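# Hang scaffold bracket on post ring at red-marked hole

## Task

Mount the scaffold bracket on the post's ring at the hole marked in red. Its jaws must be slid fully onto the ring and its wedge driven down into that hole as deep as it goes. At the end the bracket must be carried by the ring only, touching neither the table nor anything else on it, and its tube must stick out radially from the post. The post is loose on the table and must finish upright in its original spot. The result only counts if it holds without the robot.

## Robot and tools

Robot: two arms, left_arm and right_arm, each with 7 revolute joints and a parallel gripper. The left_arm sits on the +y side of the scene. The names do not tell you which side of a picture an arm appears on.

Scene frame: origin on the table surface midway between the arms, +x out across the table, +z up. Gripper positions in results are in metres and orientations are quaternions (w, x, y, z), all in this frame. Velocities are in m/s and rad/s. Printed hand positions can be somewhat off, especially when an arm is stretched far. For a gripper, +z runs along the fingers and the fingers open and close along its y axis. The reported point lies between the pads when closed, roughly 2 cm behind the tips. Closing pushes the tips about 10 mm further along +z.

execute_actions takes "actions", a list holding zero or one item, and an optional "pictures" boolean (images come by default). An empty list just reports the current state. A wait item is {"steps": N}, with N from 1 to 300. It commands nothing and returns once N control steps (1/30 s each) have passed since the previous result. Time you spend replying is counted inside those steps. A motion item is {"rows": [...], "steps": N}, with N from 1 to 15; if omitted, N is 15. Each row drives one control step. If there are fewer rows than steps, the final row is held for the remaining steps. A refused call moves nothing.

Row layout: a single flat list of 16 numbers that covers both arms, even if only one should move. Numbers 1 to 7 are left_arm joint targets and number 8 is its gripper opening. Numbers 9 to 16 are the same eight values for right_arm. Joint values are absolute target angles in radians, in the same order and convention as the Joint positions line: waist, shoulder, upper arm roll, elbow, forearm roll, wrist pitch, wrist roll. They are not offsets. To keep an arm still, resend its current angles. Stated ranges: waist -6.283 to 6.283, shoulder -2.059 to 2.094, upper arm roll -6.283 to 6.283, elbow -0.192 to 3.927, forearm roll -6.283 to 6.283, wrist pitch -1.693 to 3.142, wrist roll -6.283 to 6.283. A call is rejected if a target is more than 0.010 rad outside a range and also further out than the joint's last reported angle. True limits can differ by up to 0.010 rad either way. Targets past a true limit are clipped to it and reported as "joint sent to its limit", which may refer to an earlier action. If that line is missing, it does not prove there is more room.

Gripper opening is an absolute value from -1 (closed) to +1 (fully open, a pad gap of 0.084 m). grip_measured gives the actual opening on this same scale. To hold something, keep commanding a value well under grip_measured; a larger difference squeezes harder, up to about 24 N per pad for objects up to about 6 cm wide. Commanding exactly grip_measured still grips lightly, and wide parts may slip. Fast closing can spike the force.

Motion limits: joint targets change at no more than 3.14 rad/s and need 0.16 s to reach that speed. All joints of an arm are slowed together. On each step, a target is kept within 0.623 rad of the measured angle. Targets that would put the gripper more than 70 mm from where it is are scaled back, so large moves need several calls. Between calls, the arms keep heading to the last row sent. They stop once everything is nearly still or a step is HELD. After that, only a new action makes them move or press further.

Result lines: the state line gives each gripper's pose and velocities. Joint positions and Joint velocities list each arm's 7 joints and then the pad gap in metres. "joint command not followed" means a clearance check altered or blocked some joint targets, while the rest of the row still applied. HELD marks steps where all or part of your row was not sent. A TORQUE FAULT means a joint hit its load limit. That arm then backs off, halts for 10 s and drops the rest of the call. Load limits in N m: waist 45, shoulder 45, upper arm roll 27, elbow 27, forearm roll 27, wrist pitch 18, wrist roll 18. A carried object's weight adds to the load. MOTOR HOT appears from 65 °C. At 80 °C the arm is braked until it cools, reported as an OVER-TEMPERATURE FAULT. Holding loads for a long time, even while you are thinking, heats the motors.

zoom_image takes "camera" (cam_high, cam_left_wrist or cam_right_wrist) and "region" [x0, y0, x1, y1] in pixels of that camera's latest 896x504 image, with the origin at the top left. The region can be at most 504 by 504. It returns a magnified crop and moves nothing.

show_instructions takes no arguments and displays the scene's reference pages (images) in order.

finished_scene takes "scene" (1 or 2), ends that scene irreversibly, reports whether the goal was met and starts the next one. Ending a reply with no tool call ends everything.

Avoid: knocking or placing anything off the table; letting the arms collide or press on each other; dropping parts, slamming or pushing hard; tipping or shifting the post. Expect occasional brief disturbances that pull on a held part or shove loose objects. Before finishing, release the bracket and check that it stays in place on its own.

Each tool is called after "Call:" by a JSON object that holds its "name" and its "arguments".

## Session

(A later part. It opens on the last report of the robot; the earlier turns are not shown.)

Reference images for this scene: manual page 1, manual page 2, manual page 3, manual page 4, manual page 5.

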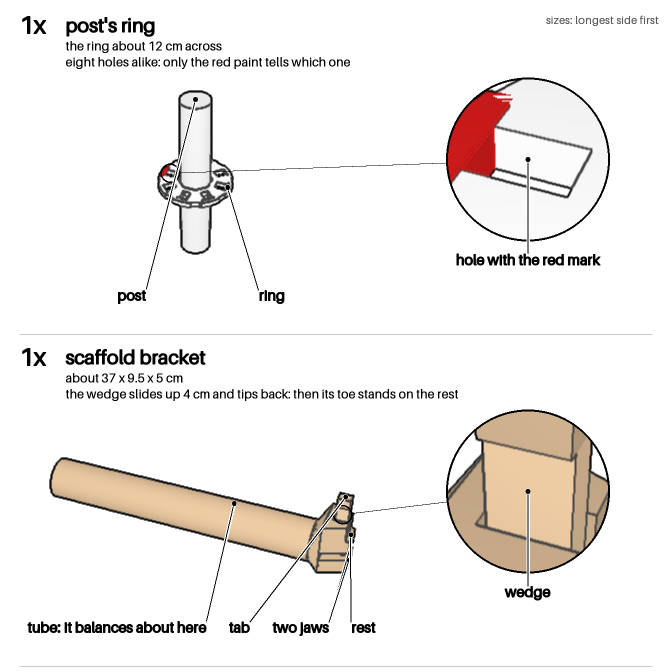

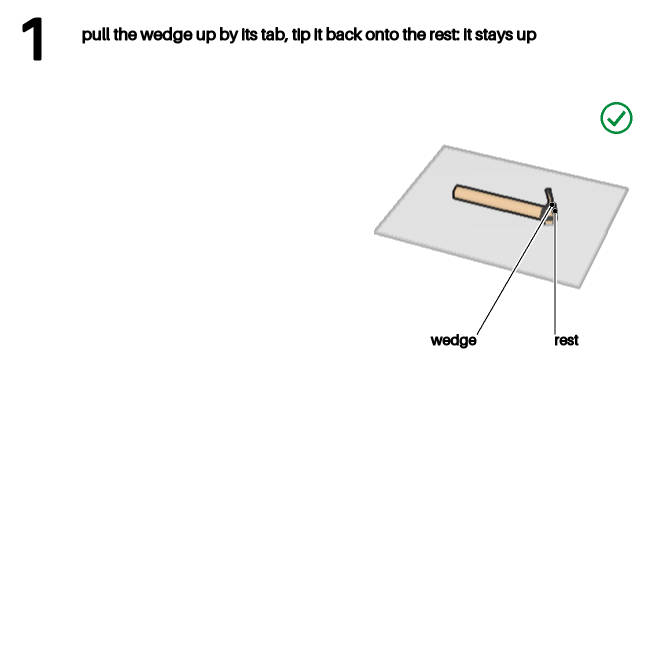

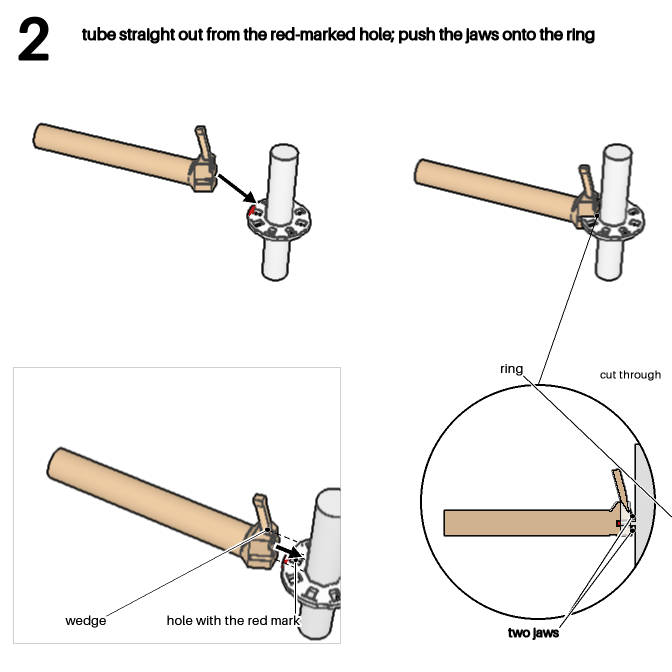

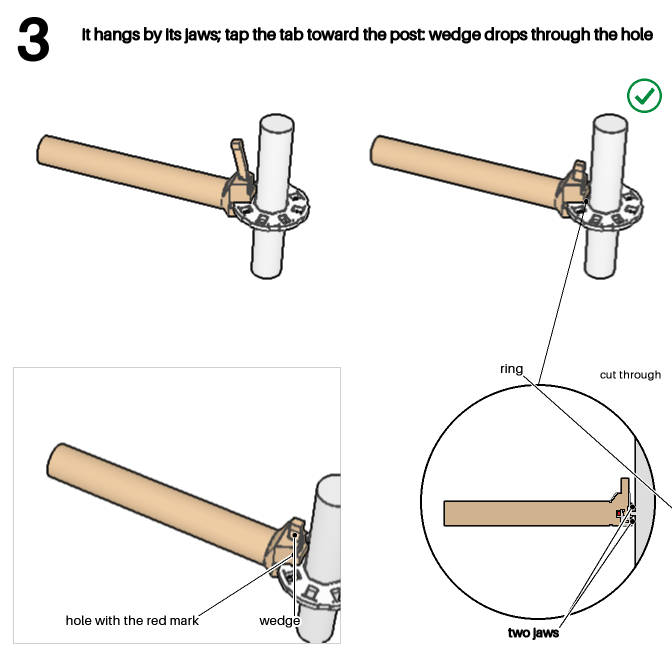

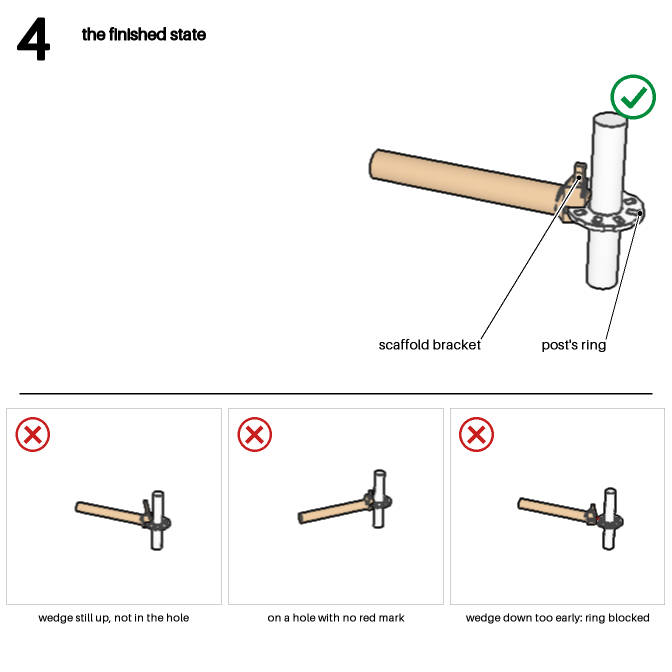

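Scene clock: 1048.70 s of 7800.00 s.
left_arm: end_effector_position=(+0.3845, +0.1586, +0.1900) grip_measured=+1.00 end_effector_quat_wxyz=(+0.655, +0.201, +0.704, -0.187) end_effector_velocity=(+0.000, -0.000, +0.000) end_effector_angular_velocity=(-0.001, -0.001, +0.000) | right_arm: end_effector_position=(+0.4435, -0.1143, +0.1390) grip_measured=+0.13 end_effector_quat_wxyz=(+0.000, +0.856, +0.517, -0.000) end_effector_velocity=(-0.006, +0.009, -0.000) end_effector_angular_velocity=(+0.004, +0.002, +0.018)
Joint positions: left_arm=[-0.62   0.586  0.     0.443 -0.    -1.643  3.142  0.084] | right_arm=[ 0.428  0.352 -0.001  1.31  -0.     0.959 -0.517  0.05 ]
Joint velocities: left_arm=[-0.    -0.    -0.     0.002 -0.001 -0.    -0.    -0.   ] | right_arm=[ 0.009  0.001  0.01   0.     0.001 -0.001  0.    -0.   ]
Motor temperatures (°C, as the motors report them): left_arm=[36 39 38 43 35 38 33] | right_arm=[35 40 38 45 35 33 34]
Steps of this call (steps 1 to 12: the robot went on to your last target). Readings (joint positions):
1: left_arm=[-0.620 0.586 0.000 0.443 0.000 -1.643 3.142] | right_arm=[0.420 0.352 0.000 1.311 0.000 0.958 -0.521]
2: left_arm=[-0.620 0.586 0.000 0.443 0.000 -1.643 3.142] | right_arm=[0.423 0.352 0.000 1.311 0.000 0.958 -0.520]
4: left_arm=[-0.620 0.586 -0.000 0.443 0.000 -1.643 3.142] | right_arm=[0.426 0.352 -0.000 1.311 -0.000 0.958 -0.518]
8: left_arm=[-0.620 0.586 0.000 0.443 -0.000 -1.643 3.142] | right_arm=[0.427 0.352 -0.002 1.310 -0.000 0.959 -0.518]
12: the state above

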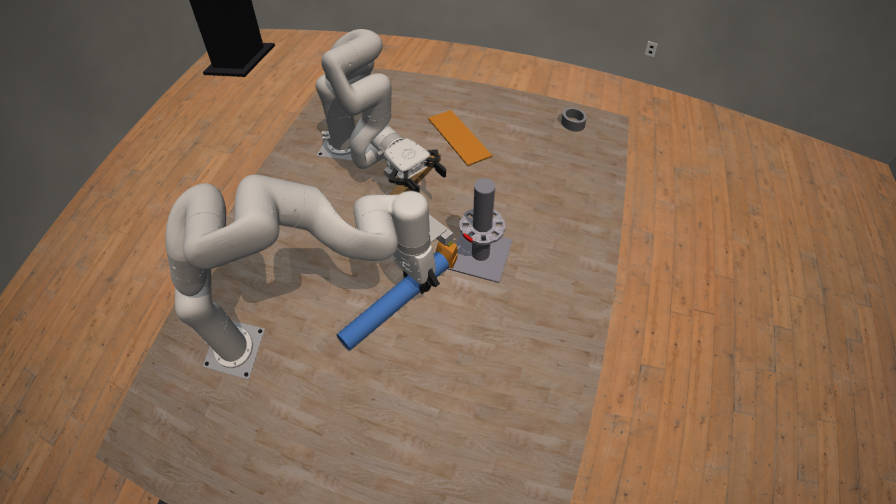

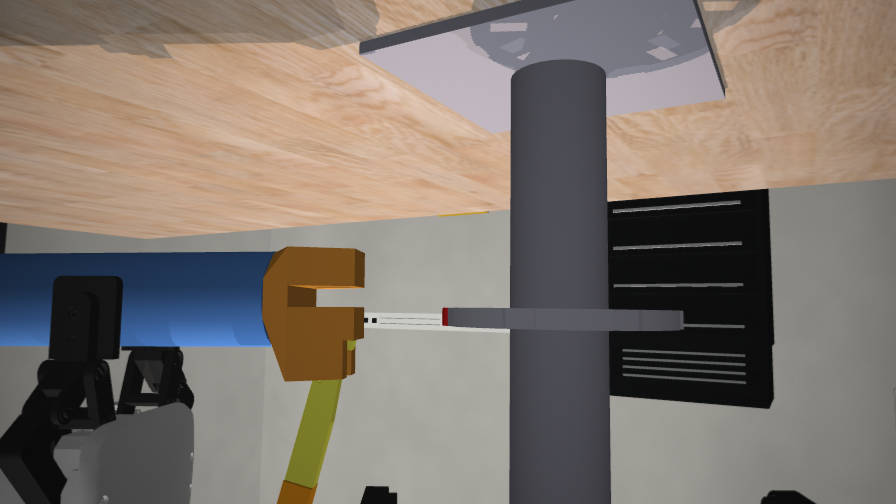

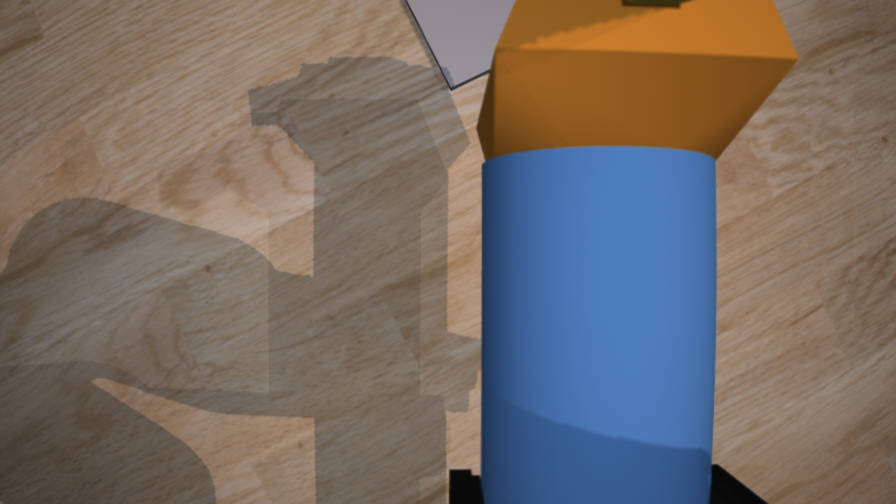

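Call:
{"name": "execute_actions", "arguments": {"actions": []}}

Scene clock: 1070.77 s of 7800.00 s.
left_arm: end_effector_position=(+0.3845, +0.1586, +0.1900) grip_measured=+1.00 end_effector_quat_wxyz=(+0.655, +0.201, +0.704, -0.187) end_effector_velocity=(+0.000, +0.000, +0.000) end_effector_angular_velocity=(-0.000, -0.000, +0.001) | right_arm: end_effector_position=(+0.4431, -0.1136, +0.1390) grip_measured=+0.13 end_effector_quat_wxyz=(-0.000, +0.856, +0.518, +0.000) end_effector_velocity=(+0.000, -0.000, +0.000) end_effector_angular_velocity=(+0.000, +0.000, -0.002)
Joint positions: left_arm=[-0.62   0.586  0.     0.443  0.    -1.643  3.142  0.084] | right_arm=[ 0.429  0.352  0.     1.311 -0.     0.958 -0.517  0.05 ]
Joint velocities: left_arm=[-0.001  0.     0.001  0.    -0.    -0.    -0.001  0.   ] | right_arm=[-0.001 -0.     0.    -0.     0.     0.     0.001 -0.   ]
Motor temperatures (°C, as the motors report them): left_arm=[36 39 38 43 35 38 33] | right_arm=[35 41 38 50 35 33 34]
Steps of this call (steps 1 to 30: the robot went on to your last target; steps 31 to 90: nothing new was sent; then 19.07 s passed at rest). Readings (joint positions):
1: left_arm=[-0.620 0.586 0.000 0.443 0.000 -1.643 3.142] | right_arm=[0.428 0.352 -0.000 1.311 -0.000 0.958 -0.517]
2: left_arm=[-0.620 0.586 0.000 0.443 0.000 -1.643 3.142] | right_arm=[0.428 0.352 -0.000 1.311 0.000 0.958 -0.517]
4: left_arm=[-0.620 0.586 0.000 0.443 0.000 -1.643 3.142] | right_arm=[0.428 0.352 0.000 1.311 -0.000 0.959 -0.517]
8: left_arm=[-0.620 0.586 -0.000 0.443 -0.000 -1.643 3.142] | right_arm=[0.428 0.352 -0.000 1.311 -0.000 0.958 -0.517]
90: the state above
All arms were judged still, so your last target was given up. Only a new action makes them travel on or press farther. Fingers that are still opening or closing keep moving.

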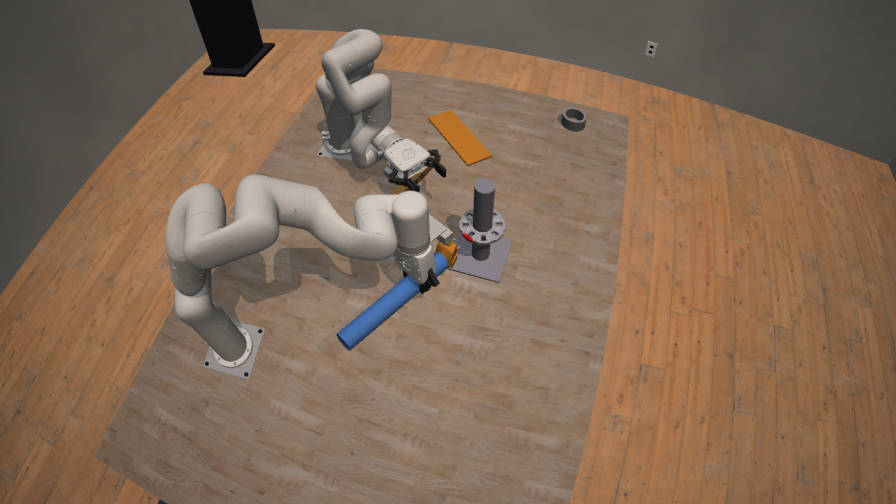

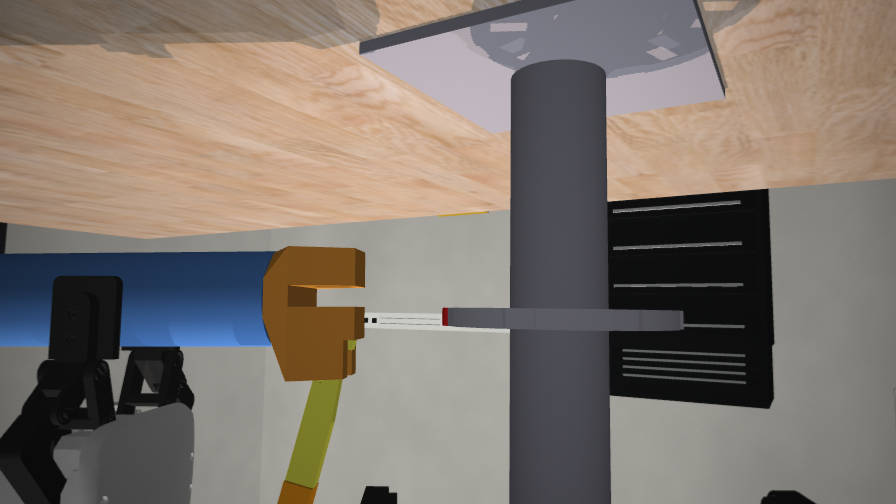

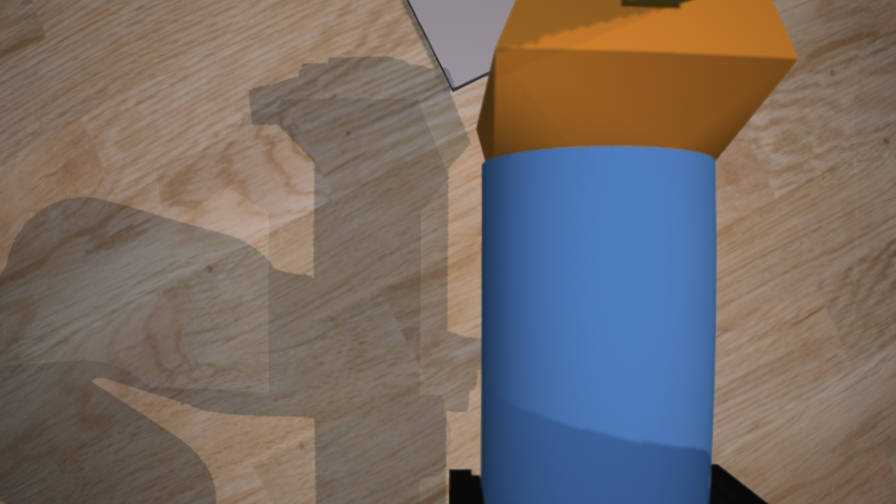

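Call:
{"name": "show_instructions", "arguments": {}}

Reference images for this scene: manual page 1, manual page 2, manual page 3, manual page 4, manual page 5.

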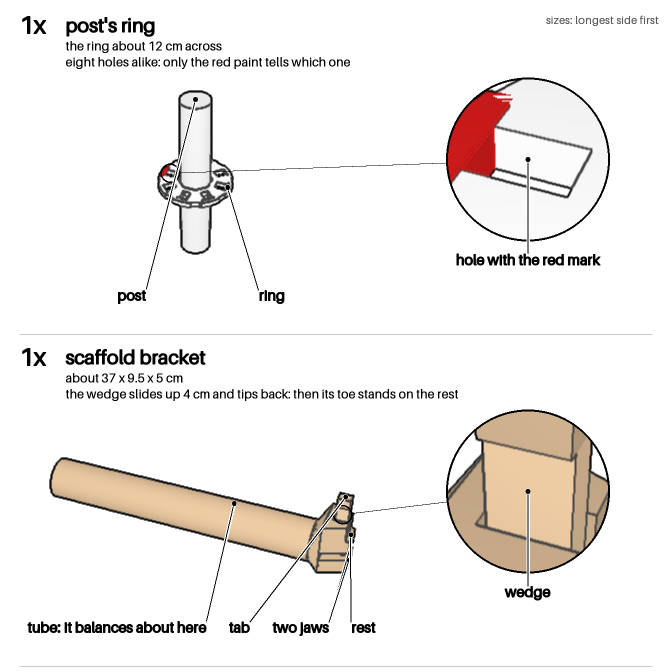

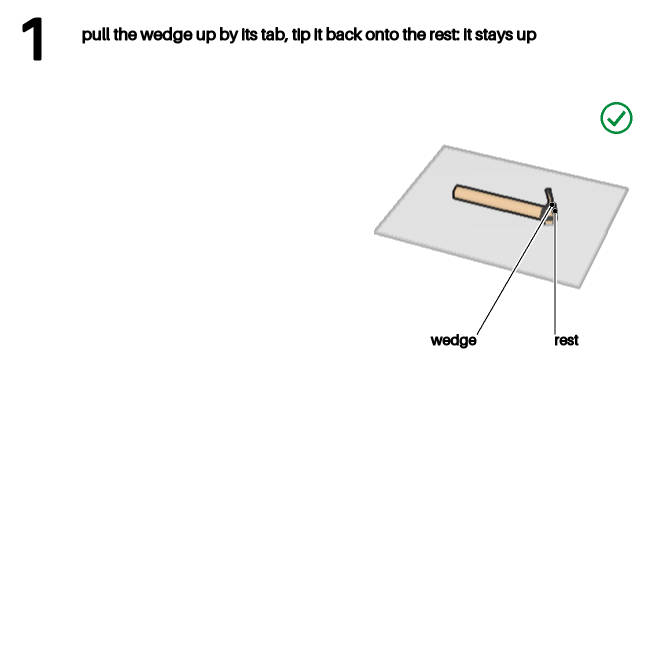

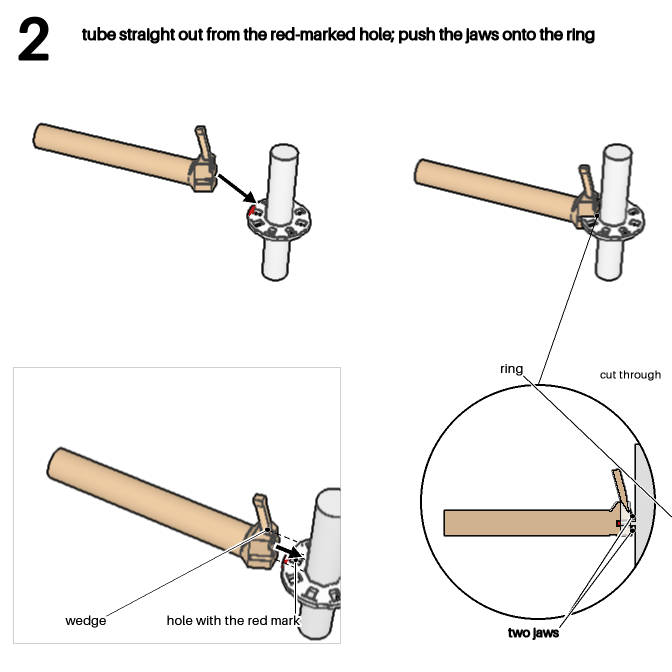

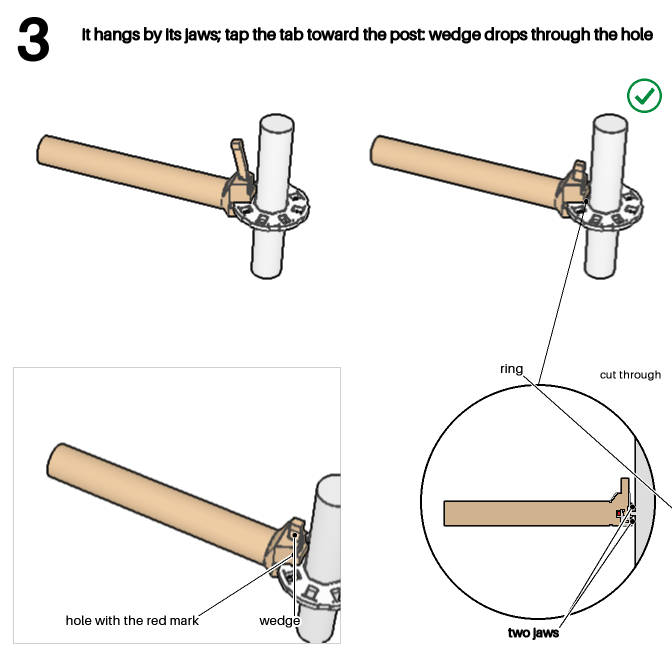

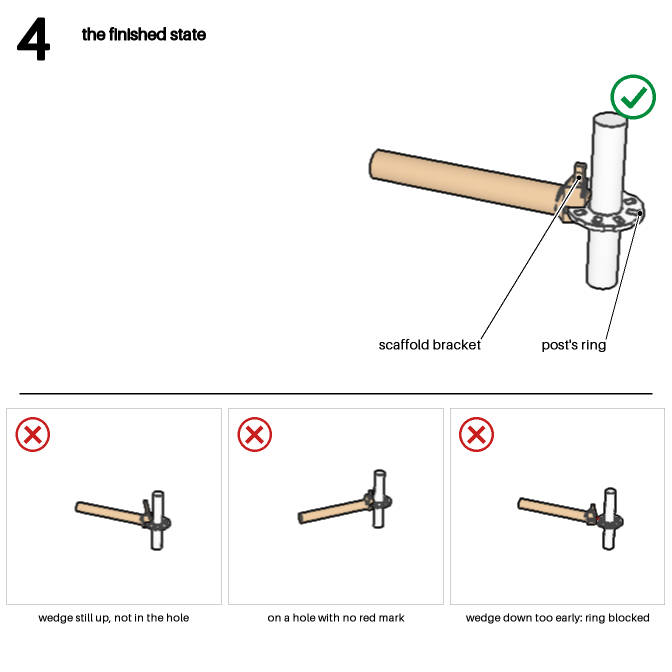

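Call:
{"name": "execute_actions", "arguments": {"actions": [{"rows": [
[-0.620,0.5863,0,0.4433,0,-1.6429,3.1416,1, 0.4296,0.3549,0,1.3163,0,0.9614,-0.5162,-1],
[-0.620,0.5863,0,0.4433,0,-1.6429,3.1416,1, 0.4307,0.3579,0,1.3221,0,0.9642,-0.5152,-1],
[-0.620,0.5863,0,0.4433,0,-1.6429,3.1416,1, 0.4328,0.3637,0,1.3336,0,0.9699,-0.5130,-1],
[-0.620,0.5863,0,0.4433,0,-1.6429,3.1416,1, 0.4350,0.3696,0,1.3452,0,0.9756,-0.5109,-1],
[-0.620,0.5863,0,0.4433,0,-1.6429,3.1416,1, 0.4371,0.3754,0,1.3567,0,0.9813,-0.5087,-1],
[-0.620,0.5863,0,0.4433,0,-1.6429,3.1416,1, 0.4393,0.3813,0,1.3683,0,0.9870,-0.5066,-1],
[-0.620,0.5863,0,0.4433,0,-1.6429,3.1416,1, 0.4414,0.3871,0,1.3798,0,0.9927,-0.5044,-1],
[-0.620,0.5863,0,0.4433,0,-1.6429,3.1416,1, 0.4436,0.3930,0,1.3914,0,0.9984,-0.5023,-1],
[-0.620,0.5863,0,0.4433,0,-1.6429,3.1416,1, 0.4457,0.3988,0,1.4029,0,1.0041,-0.5001,-1],
[-0.620,0.5863,0,0.4433,0,-1.6429,3.1416,1, 0.4479,0.4047,0,1.4145,0,1.0098,-0.4980,-1],
[-0.620,0.5863,0,0.4433,0,-1.6429,3.1416,1, 0.4490,0.4076,0,1.4203,0,1.0127,-0.4969,-1],
[-0.620,0.5863,0,0.4433,0,-1.6429,3.1416,1, 0.4500,0.4105,0,1.4260,0,1.0155,-0.4958,-1]
], "steps": 15}]}}

Scene clock: 1121.90 s of 7800.00 s.
left_arm: end_effector_position=(+0.3845, +0.1586, +0.1900) grip_measured=+1.00 end_effector_quat_wxyz=(+0.655, +0.201, +0.704, -0.187) end_effector_velocity=(+0.000, +0.001, -0.000) end_effector_angular_velocity=(+0.000, +0.001, +0.001) | right_arm: end_effector_position=(+0.4538, -0.0922, +0.1481) grip_measured=+0.13 end_effector_quat_wxyz=(-0.000, +0.855, +0.518, +0.001) end_effector_velocity=(+0.008, +0.020, +0.008) end_effector_angular_velocity=(-0.003, +0.004, +0.001)
Joint positions: left_arm=[-0.62   0.586  0.     0.443  0.    -1.643  3.142  0.084] | right_arm=[ 0.449  0.406  0.001  1.418  0.     1.01  -0.498  0.05 ]
Joint velocities: left_arm=[ 0.002 -0.     0.    -0.001  0.001 -0.    -0.    -0.   ] | right_arm=[ 0.021  0.052  0.     0.103 -0.     0.056  0.02  -0.   ]
Motor temperatures (°C, as the motors report them): left_arm=[36 39 38 43 35 38 33] | right_arm=[35 42 38 52 35 33 34]
Steps of this call (steps 1 to 90: nothing new was sent; then 47.63 s passed at rest; steps 91 to 105: all 15 steps of this action). Readings (joint positions):
91: left_arm=[-0.620 0.586 0.000 0.443 0.000 -1.643 3.142] | right_arm=[0.429 0.352 -0.000 1.311 -0.000 0.959 -0.517]
92: left_arm=[-0.620 0.586 -0.000 0.443 0.000 -1.643 3.142] | right_arm=[0.429 0.353 -0.000 1.312 -0.000 0.959 -0.517]
94: left_arm=[-0.620 0.586 0.000 0.443 0.000 -1.643 3.142] | right_arm=[0.430 0.357 -0.000 1.319 -0.000 0.963 -0.516]
98: left_arm=[-0.620 0.586 0.000 0.443 0.000 -1.643 3.142] | right_arm=[0.436 0.374 -0.000 1.354 -0.000 0.980 -0.509]
105: the state above

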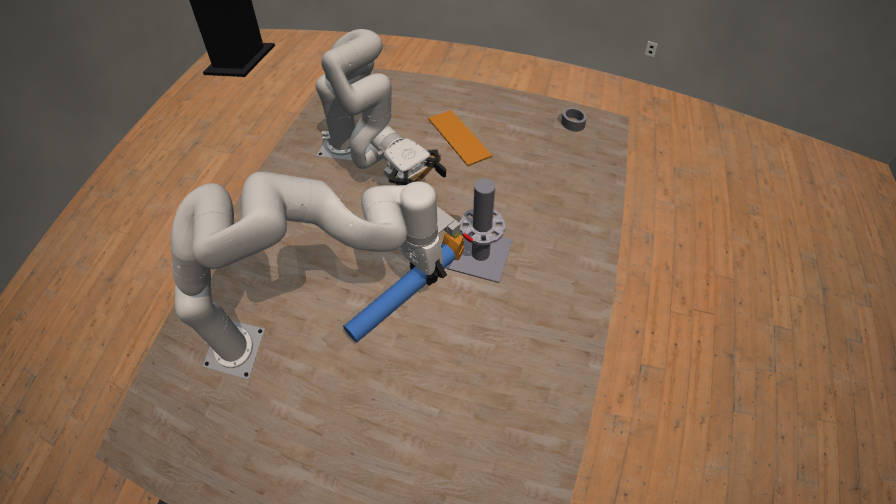

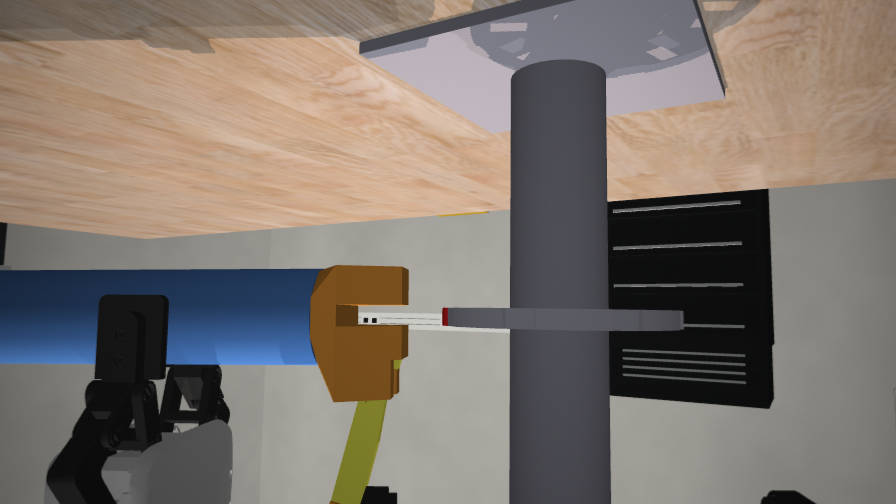

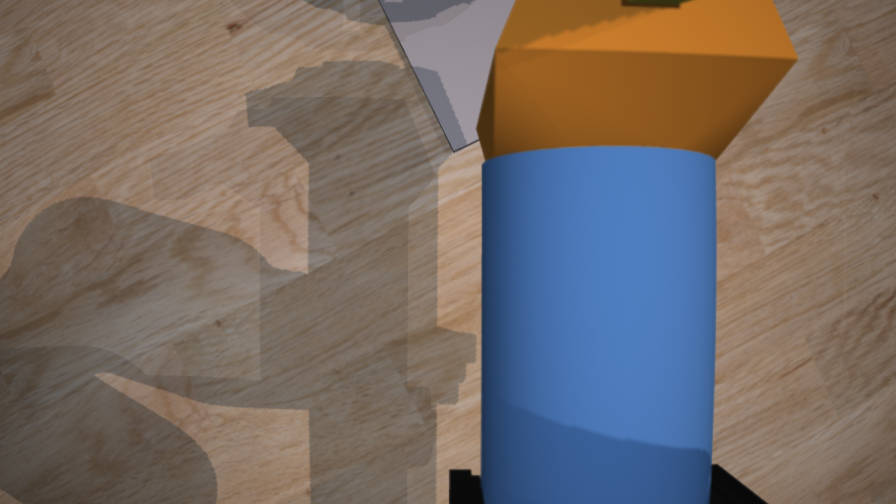

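Call:
{"name": "execute_actions", "arguments": {"actions": []}}

Call:
{"name": "zoom_image", "arguments": {"camera": "cam_left_wrist", "region": [300, 250, 520, 400]}}

Call:
{"name": "zoom_image", "arguments": {"camera": "cam_high", "region": [400, 170, 540, 300]}}

Scene clock: 1126.20 s of 7800.00 s.
left_arm: end_effector_position=(+0.3845, +0.1586, +0.1900) grip_measured=+1.00 end_effector_quat_wxyz=(+0.655, +0.201, +0.704, -0.187) end_effector_velocity=(-0.000, -0.001, +0.000) end_effector_angular_velocity=(-0.000, +0.000, -0.002) | right_arm: end_effector_position=(+0.4547, -0.0915, +0.1485) grip_measured=+0.13 end_effector_quat_wxyz=(-0.000, +0.856, +0.518, +0.000) end_effector_velocity=(-0.000, +0.000, -0.000) end_effector_angular_velocity=(+0.000, +0.000, +0.001)
Joint positions: left_arm=[-0.62   0.586  0.     0.443  0.    -1.643  3.142  0.084] | right_arm=[ 0.45   0.41  -0.     1.426 -0.     1.015 -0.496  0.05 ]
Joint velocities: left_arm=[-0.001 -0.    -0.001 -0.     0.    -0.    -0.     0.   ] | right_arm=[ 0.     0.    -0.     0.     0.    -0.    -0.001 -0.   ]
Motor temperatures (°C, as the motors report them): left_arm=[36 39 38 43 35 38 33] | right_arm=[35 42 38 53 35 33 34]
Steps of this call (steps 1 to 15: the robot went on to your last target; steps 16 to 90: nothing new was sent; then 1.30 s passed at rest). Readings (joint positions):
1: left_arm=[-0.620 0.586 -0.000 0.443 -0.000 -1.643 3.142] | right_arm=[0.449 0.407 0.001 1.420 0.000 1.012 -0.497]
2: left_arm=[-0.620 0.586 -0.000 0.443 0.000 -1.643 3.142] | right_arm=[0.450 0.408 0.001 1.422 0.000 1.013 -0.497]
4: left_arm=[-0.620 0.586 0.000 0.443 0.000 -1.643 3.142] | right_arm=[0.450 0.410 -0.000 1.424 -0.000 1.015 -0.496]
8: left_arm=[-0.620 0.586 -0.000 0.443 0.000 -1.643 3.142] | right_arm=[0.450 0.410 -0.001 1.425 -0.000 1.015 -0.496]
90: the state above
All arms were judged still, so your last target was given up. Only a new action makes them travel on or press farther. Fingers that are still opening or closing keep moving.

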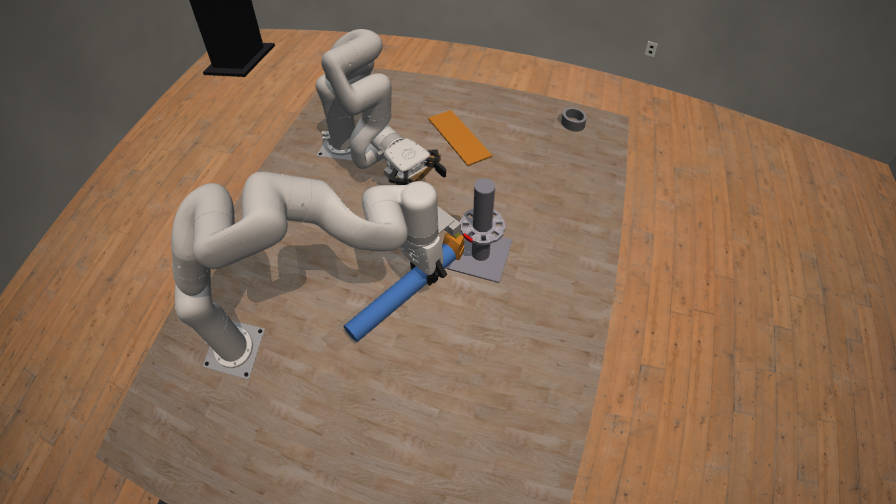

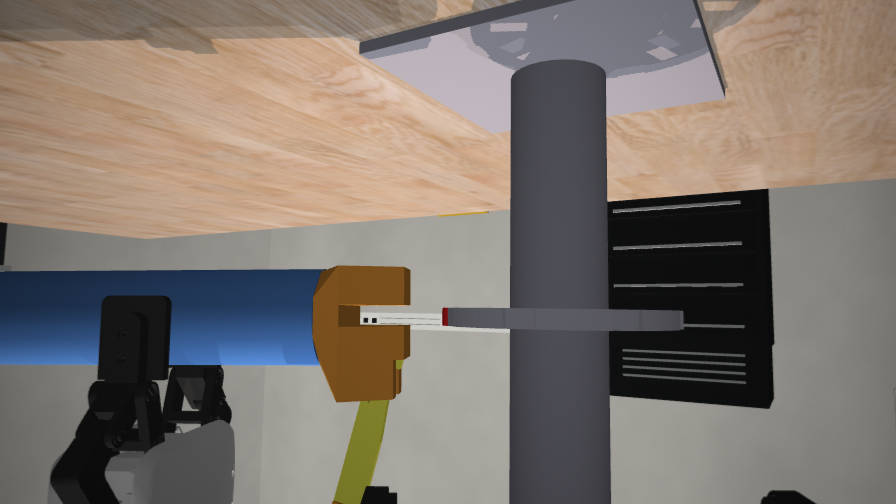

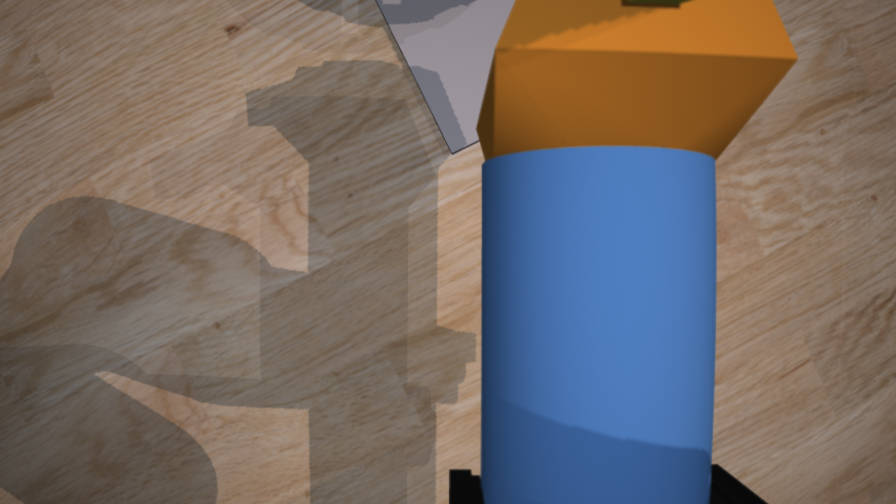

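Region (300, 250, 520, 400) of cam_left_wrist's 896x504 image, scaled by 2.291, with more detail than that image has; it fills the top 344 rows of this view, and the rest is white.

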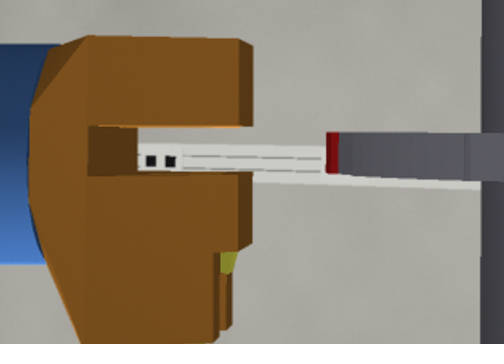

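Region (400, 170, 540, 300) of cam_high's 896x504 image, scaled by 3.600, with more detail than that image has; it fills the top 468 rows of this view, and the rest is white.

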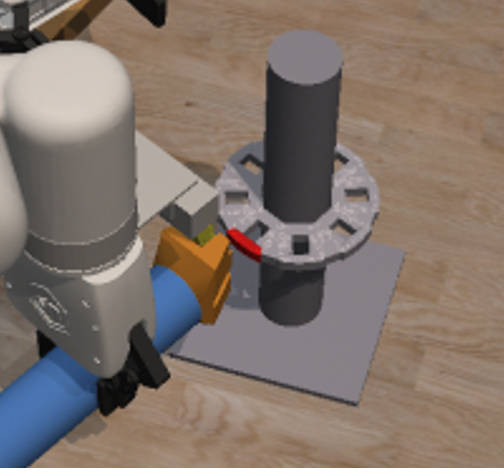

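Call:
{"name": "execute_actions", "arguments": {"actions": [{"rows": [
[-0.620,0.5863,0,0.4433,0,-1.6429,3.1416,1, 0.4508,0.4134,0,1.4305,0,1.0171,-0.4950,-1],
[-0.620,0.5863,0,0.4433,0,-1.6429,3.1416,1, 0.4516,0.4162,0,1.4349,0,1.0187,-0.4942,-1],
[-0.620,0.5863,0,0.4433,0,-1.6429,3.1416,1, 0.4525,0.4191,0,1.4394,0,1.0203,-0.4933,-1],
[-0.620,0.5863,0,0.4433,0,-1.6429,3.1416,1, 0.4533,0.4219,0,1.4439,0,1.0219,-0.4925,-1],
[-0.620,0.5863,0,0.4433,0,-1.6429,3.1416,1, 0.4541,0.4248,0,1.4483,0,1.0235,-0.4917,-1],
[-0.620,0.5863,0,0.4433,0,-1.6429,3.1416,1, 0.4549,0.4277,0,1.4528,0,1.0251,-0.4909,-1],
[-0.620,0.5863,0,0.4433,0,-1.6429,3.1416,1, 0.4557,0.4305,0,1.4573,0,1.0267,-0.4901,-1],
[-0.620,0.5863,0,0.4433,0,-1.6429,3.1416,1, 0.4566,0.4334,0,1.4617,0,1.0283,-0.4892,-1],
[-0.620,0.5863,0,0.4433,0,-1.6429,3.1416,1, 0.4574,0.4362,0,1.4662,0,1.0299,-0.4884,-1],
[-0.620,0.5863,0,0.4433,0,-1.6429,3.1416,1, 0.4582,0.4391,0,1.4707,0,1.0315,-0.4876,-1]
], "steps": 15}], "pictures": false}}

Call:
{"name": "execute_actions", "arguments": {"actions": []}}

Call:
{"name": "zoom_image", "arguments": {"camera": "cam_left_wrist", "region": [340, 270, 500, 370]}}

Call:
{"name": "zoom_image", "arguments": {"camera": "cam_right_wrist", "region": [220, 0, 540, 200]}}

Scene clock: 1163.20 s of 7800.00 s.
left_arm: end_effector_position=(+0.3845, +0.1586, +0.1900) grip_measured=+1.00 end_effector_quat_wxyz=(+0.655, +0.201, +0.704, -0.187) end_effector_velocity=(-0.001, -0.000, -0.000) end_effector_angular_velocity=(-0.000, +0.001, -0.001) | right_arm: end_effector_position=(+0.4590, -0.0827, +0.1490) grip_measured=+0.13 end_effector_quat_wxyz=(-0.000, +0.856, +0.518, +0.000) end_effector_velocity=(+0.003, +0.003, +0.001) end_effector_angular_velocity=(-0.002, +0.001, -0.005)
Joint positions: left_arm=[-0.62   0.586 -0.     0.443 -0.    -1.643  3.142  0.084] | right_arm=[ 0.458  0.438  0.     1.469  0.     1.031 -0.488  0.05 ]
Joint velocities: left_arm=[-0.001  0.    -0.    -0.001 -0.    -0.    -0.     0.   ] | right_arm=[ 0.004  0.013 -0.002  0.022 -0.001  0.011  0.008 -0.   ]
Motor temperatures (°C, as the motors report them): left_arm=[36 39 38 43 35 38 33] | right_arm=[35 43 38 53 35 34 34]
Steps of this call (steps 1 to 90: nothing new was sent; then 33.50 s passed at rest; steps 91 to 105: all 15 steps of this action). Readings (joint positions):
91: left_arm=[-0.620 0.586 -0.000 0.443 0.000 -1.643 3.142] | right_arm=[0.450 0.411 -0.000 1.426 -0.000 1.016 -0.496]
92: left_arm=[-0.620 0.586 0.000 0.443 -0.000 -1.643 3.142] | right_arm=[0.450 0.411 -0.000 1.427 -0.000 1.016 -0.496]
94: left_arm=[-0.620 0.586 0.000 0.443 0.000 -1.643 3.142] | right_arm=[0.451 0.414 -0.000 1.432 -0.000 1.018 -0.495]
98: left_arm=[-0.620 0.586 -0.000 0.443 -0.000 -1.643 3.142] | right_arm=[0.454 0.424 0.000 1.448 0.000 1.023 -0.492]
105: the state above

Scene clock: 1163.20 s of 7800.00 s.
left_arm: end_effector_position=(+0.3845, +0.1586, +0.1900) grip_measured=+1.00 end_effector_quat_wxyz=(+0.655, +0.201, +0.704, -0.187) end_effector_velocity=(-0.001, -0.000, -0.000) end_effector_angular_velocity=(-0.000, +0.001, -0.001) | right_arm: end_effector_position=(+0.4590, -0.0827, +0.1490) grip_measured=+0.13 end_effector_quat_wxyz=(-0.000, +0.856, +0.518, +0.000) end_effector_velocity=(+0.003, +0.003, +0.001) end_effector_angular_velocity=(-0.002, +0.001, -0.005)
Joint positions: left_arm=[-0.62   0.586 -0.     0.443 -0.    -1.643  3.142  0.084] | right_arm=[ 0.458  0.438  0.     1.469  0.     1.031 -0.488  0.05 ]
Joint velocities: left_arm=[-0.001  0.    -0.    -0.001 -0.    -0.    -0.     0.   ] | right_arm=[ 0.004  0.013 -0.002  0.022 -0.001  0.011  0.008 -0.   ]
Motor temperatures (°C, as the motors report them): left_arm=[36 39 38 43 35 38 33] | right_arm=[35 43 38 53 35 34 34]

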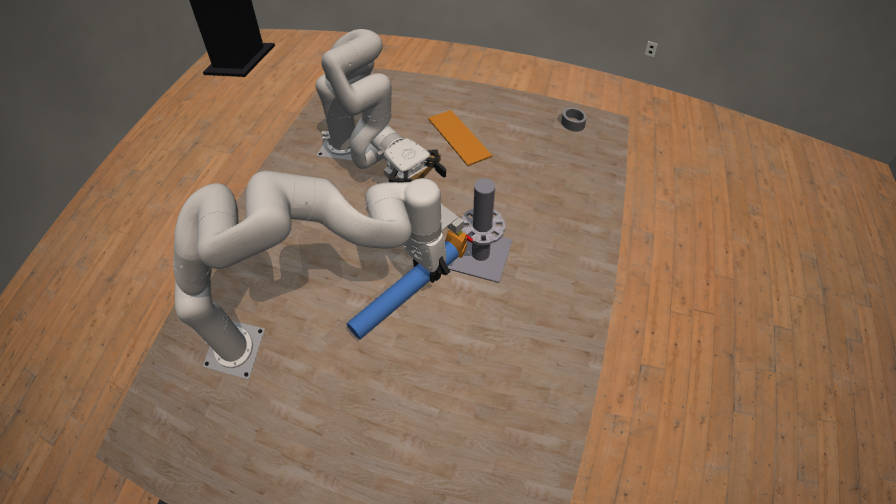

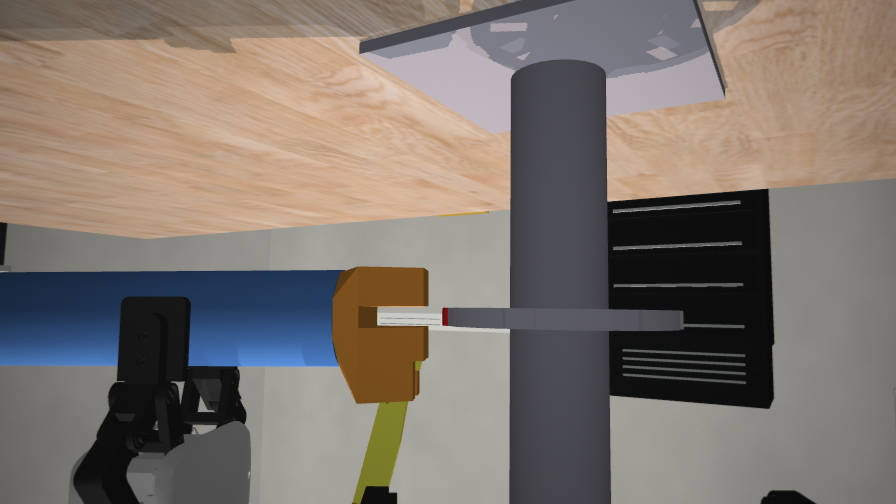

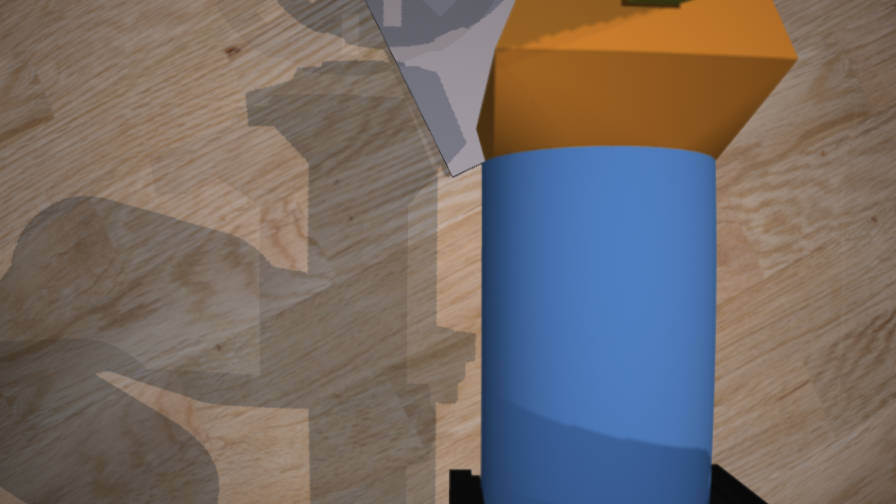

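Region (340, 270, 500, 370) of cam_left_wrist's 896x504 image, scaled by 3.150, with more detail than that image has; it fills the top 315 rows of this view, and the rest is white.

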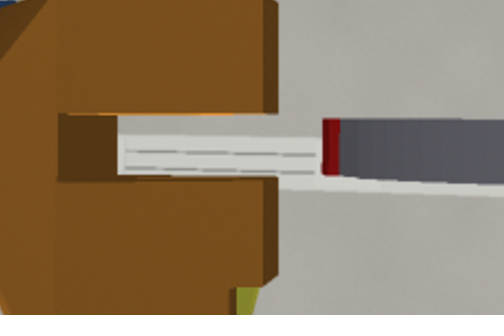

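Region (220, 0, 540, 200) of cam_right_wrist's 896x504 image, scaled by 1.575, with more detail than that image has; it fills the top 315 rows of this view, and the rest is white.

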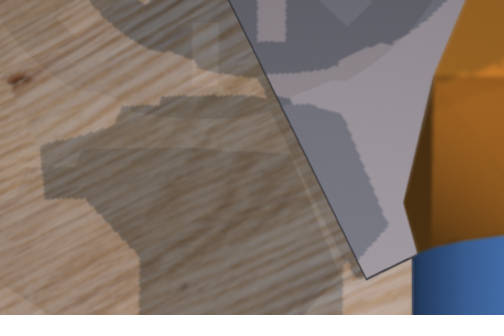

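Call:
{"name": "zoom_image", "arguments": {"camera": "cam_right_wrist", "region": [270, 0, 510, 90]}}

Call:
{"name": "zoom_image", "arguments": {"camera": "cam_high", "region": [430, 200, 520, 270]}}

Region (270, 0, 510, 90) of cam_right_wrist's 896x504 image, scaled by 2.100, with more detail than that image has; it fills the top 189 rows of this view, and the rest is white.

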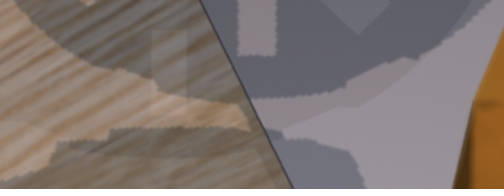

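Region (430, 200, 520, 270) of cam_high's 896x504 image, scaled by 5.600, with more detail than that image has.

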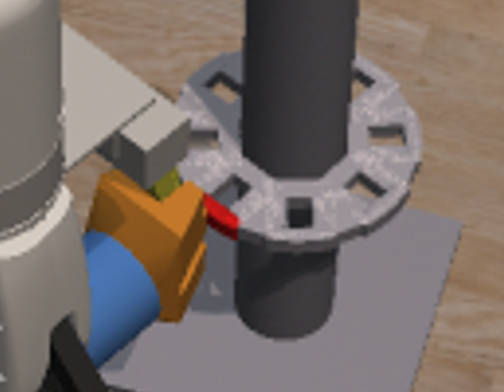

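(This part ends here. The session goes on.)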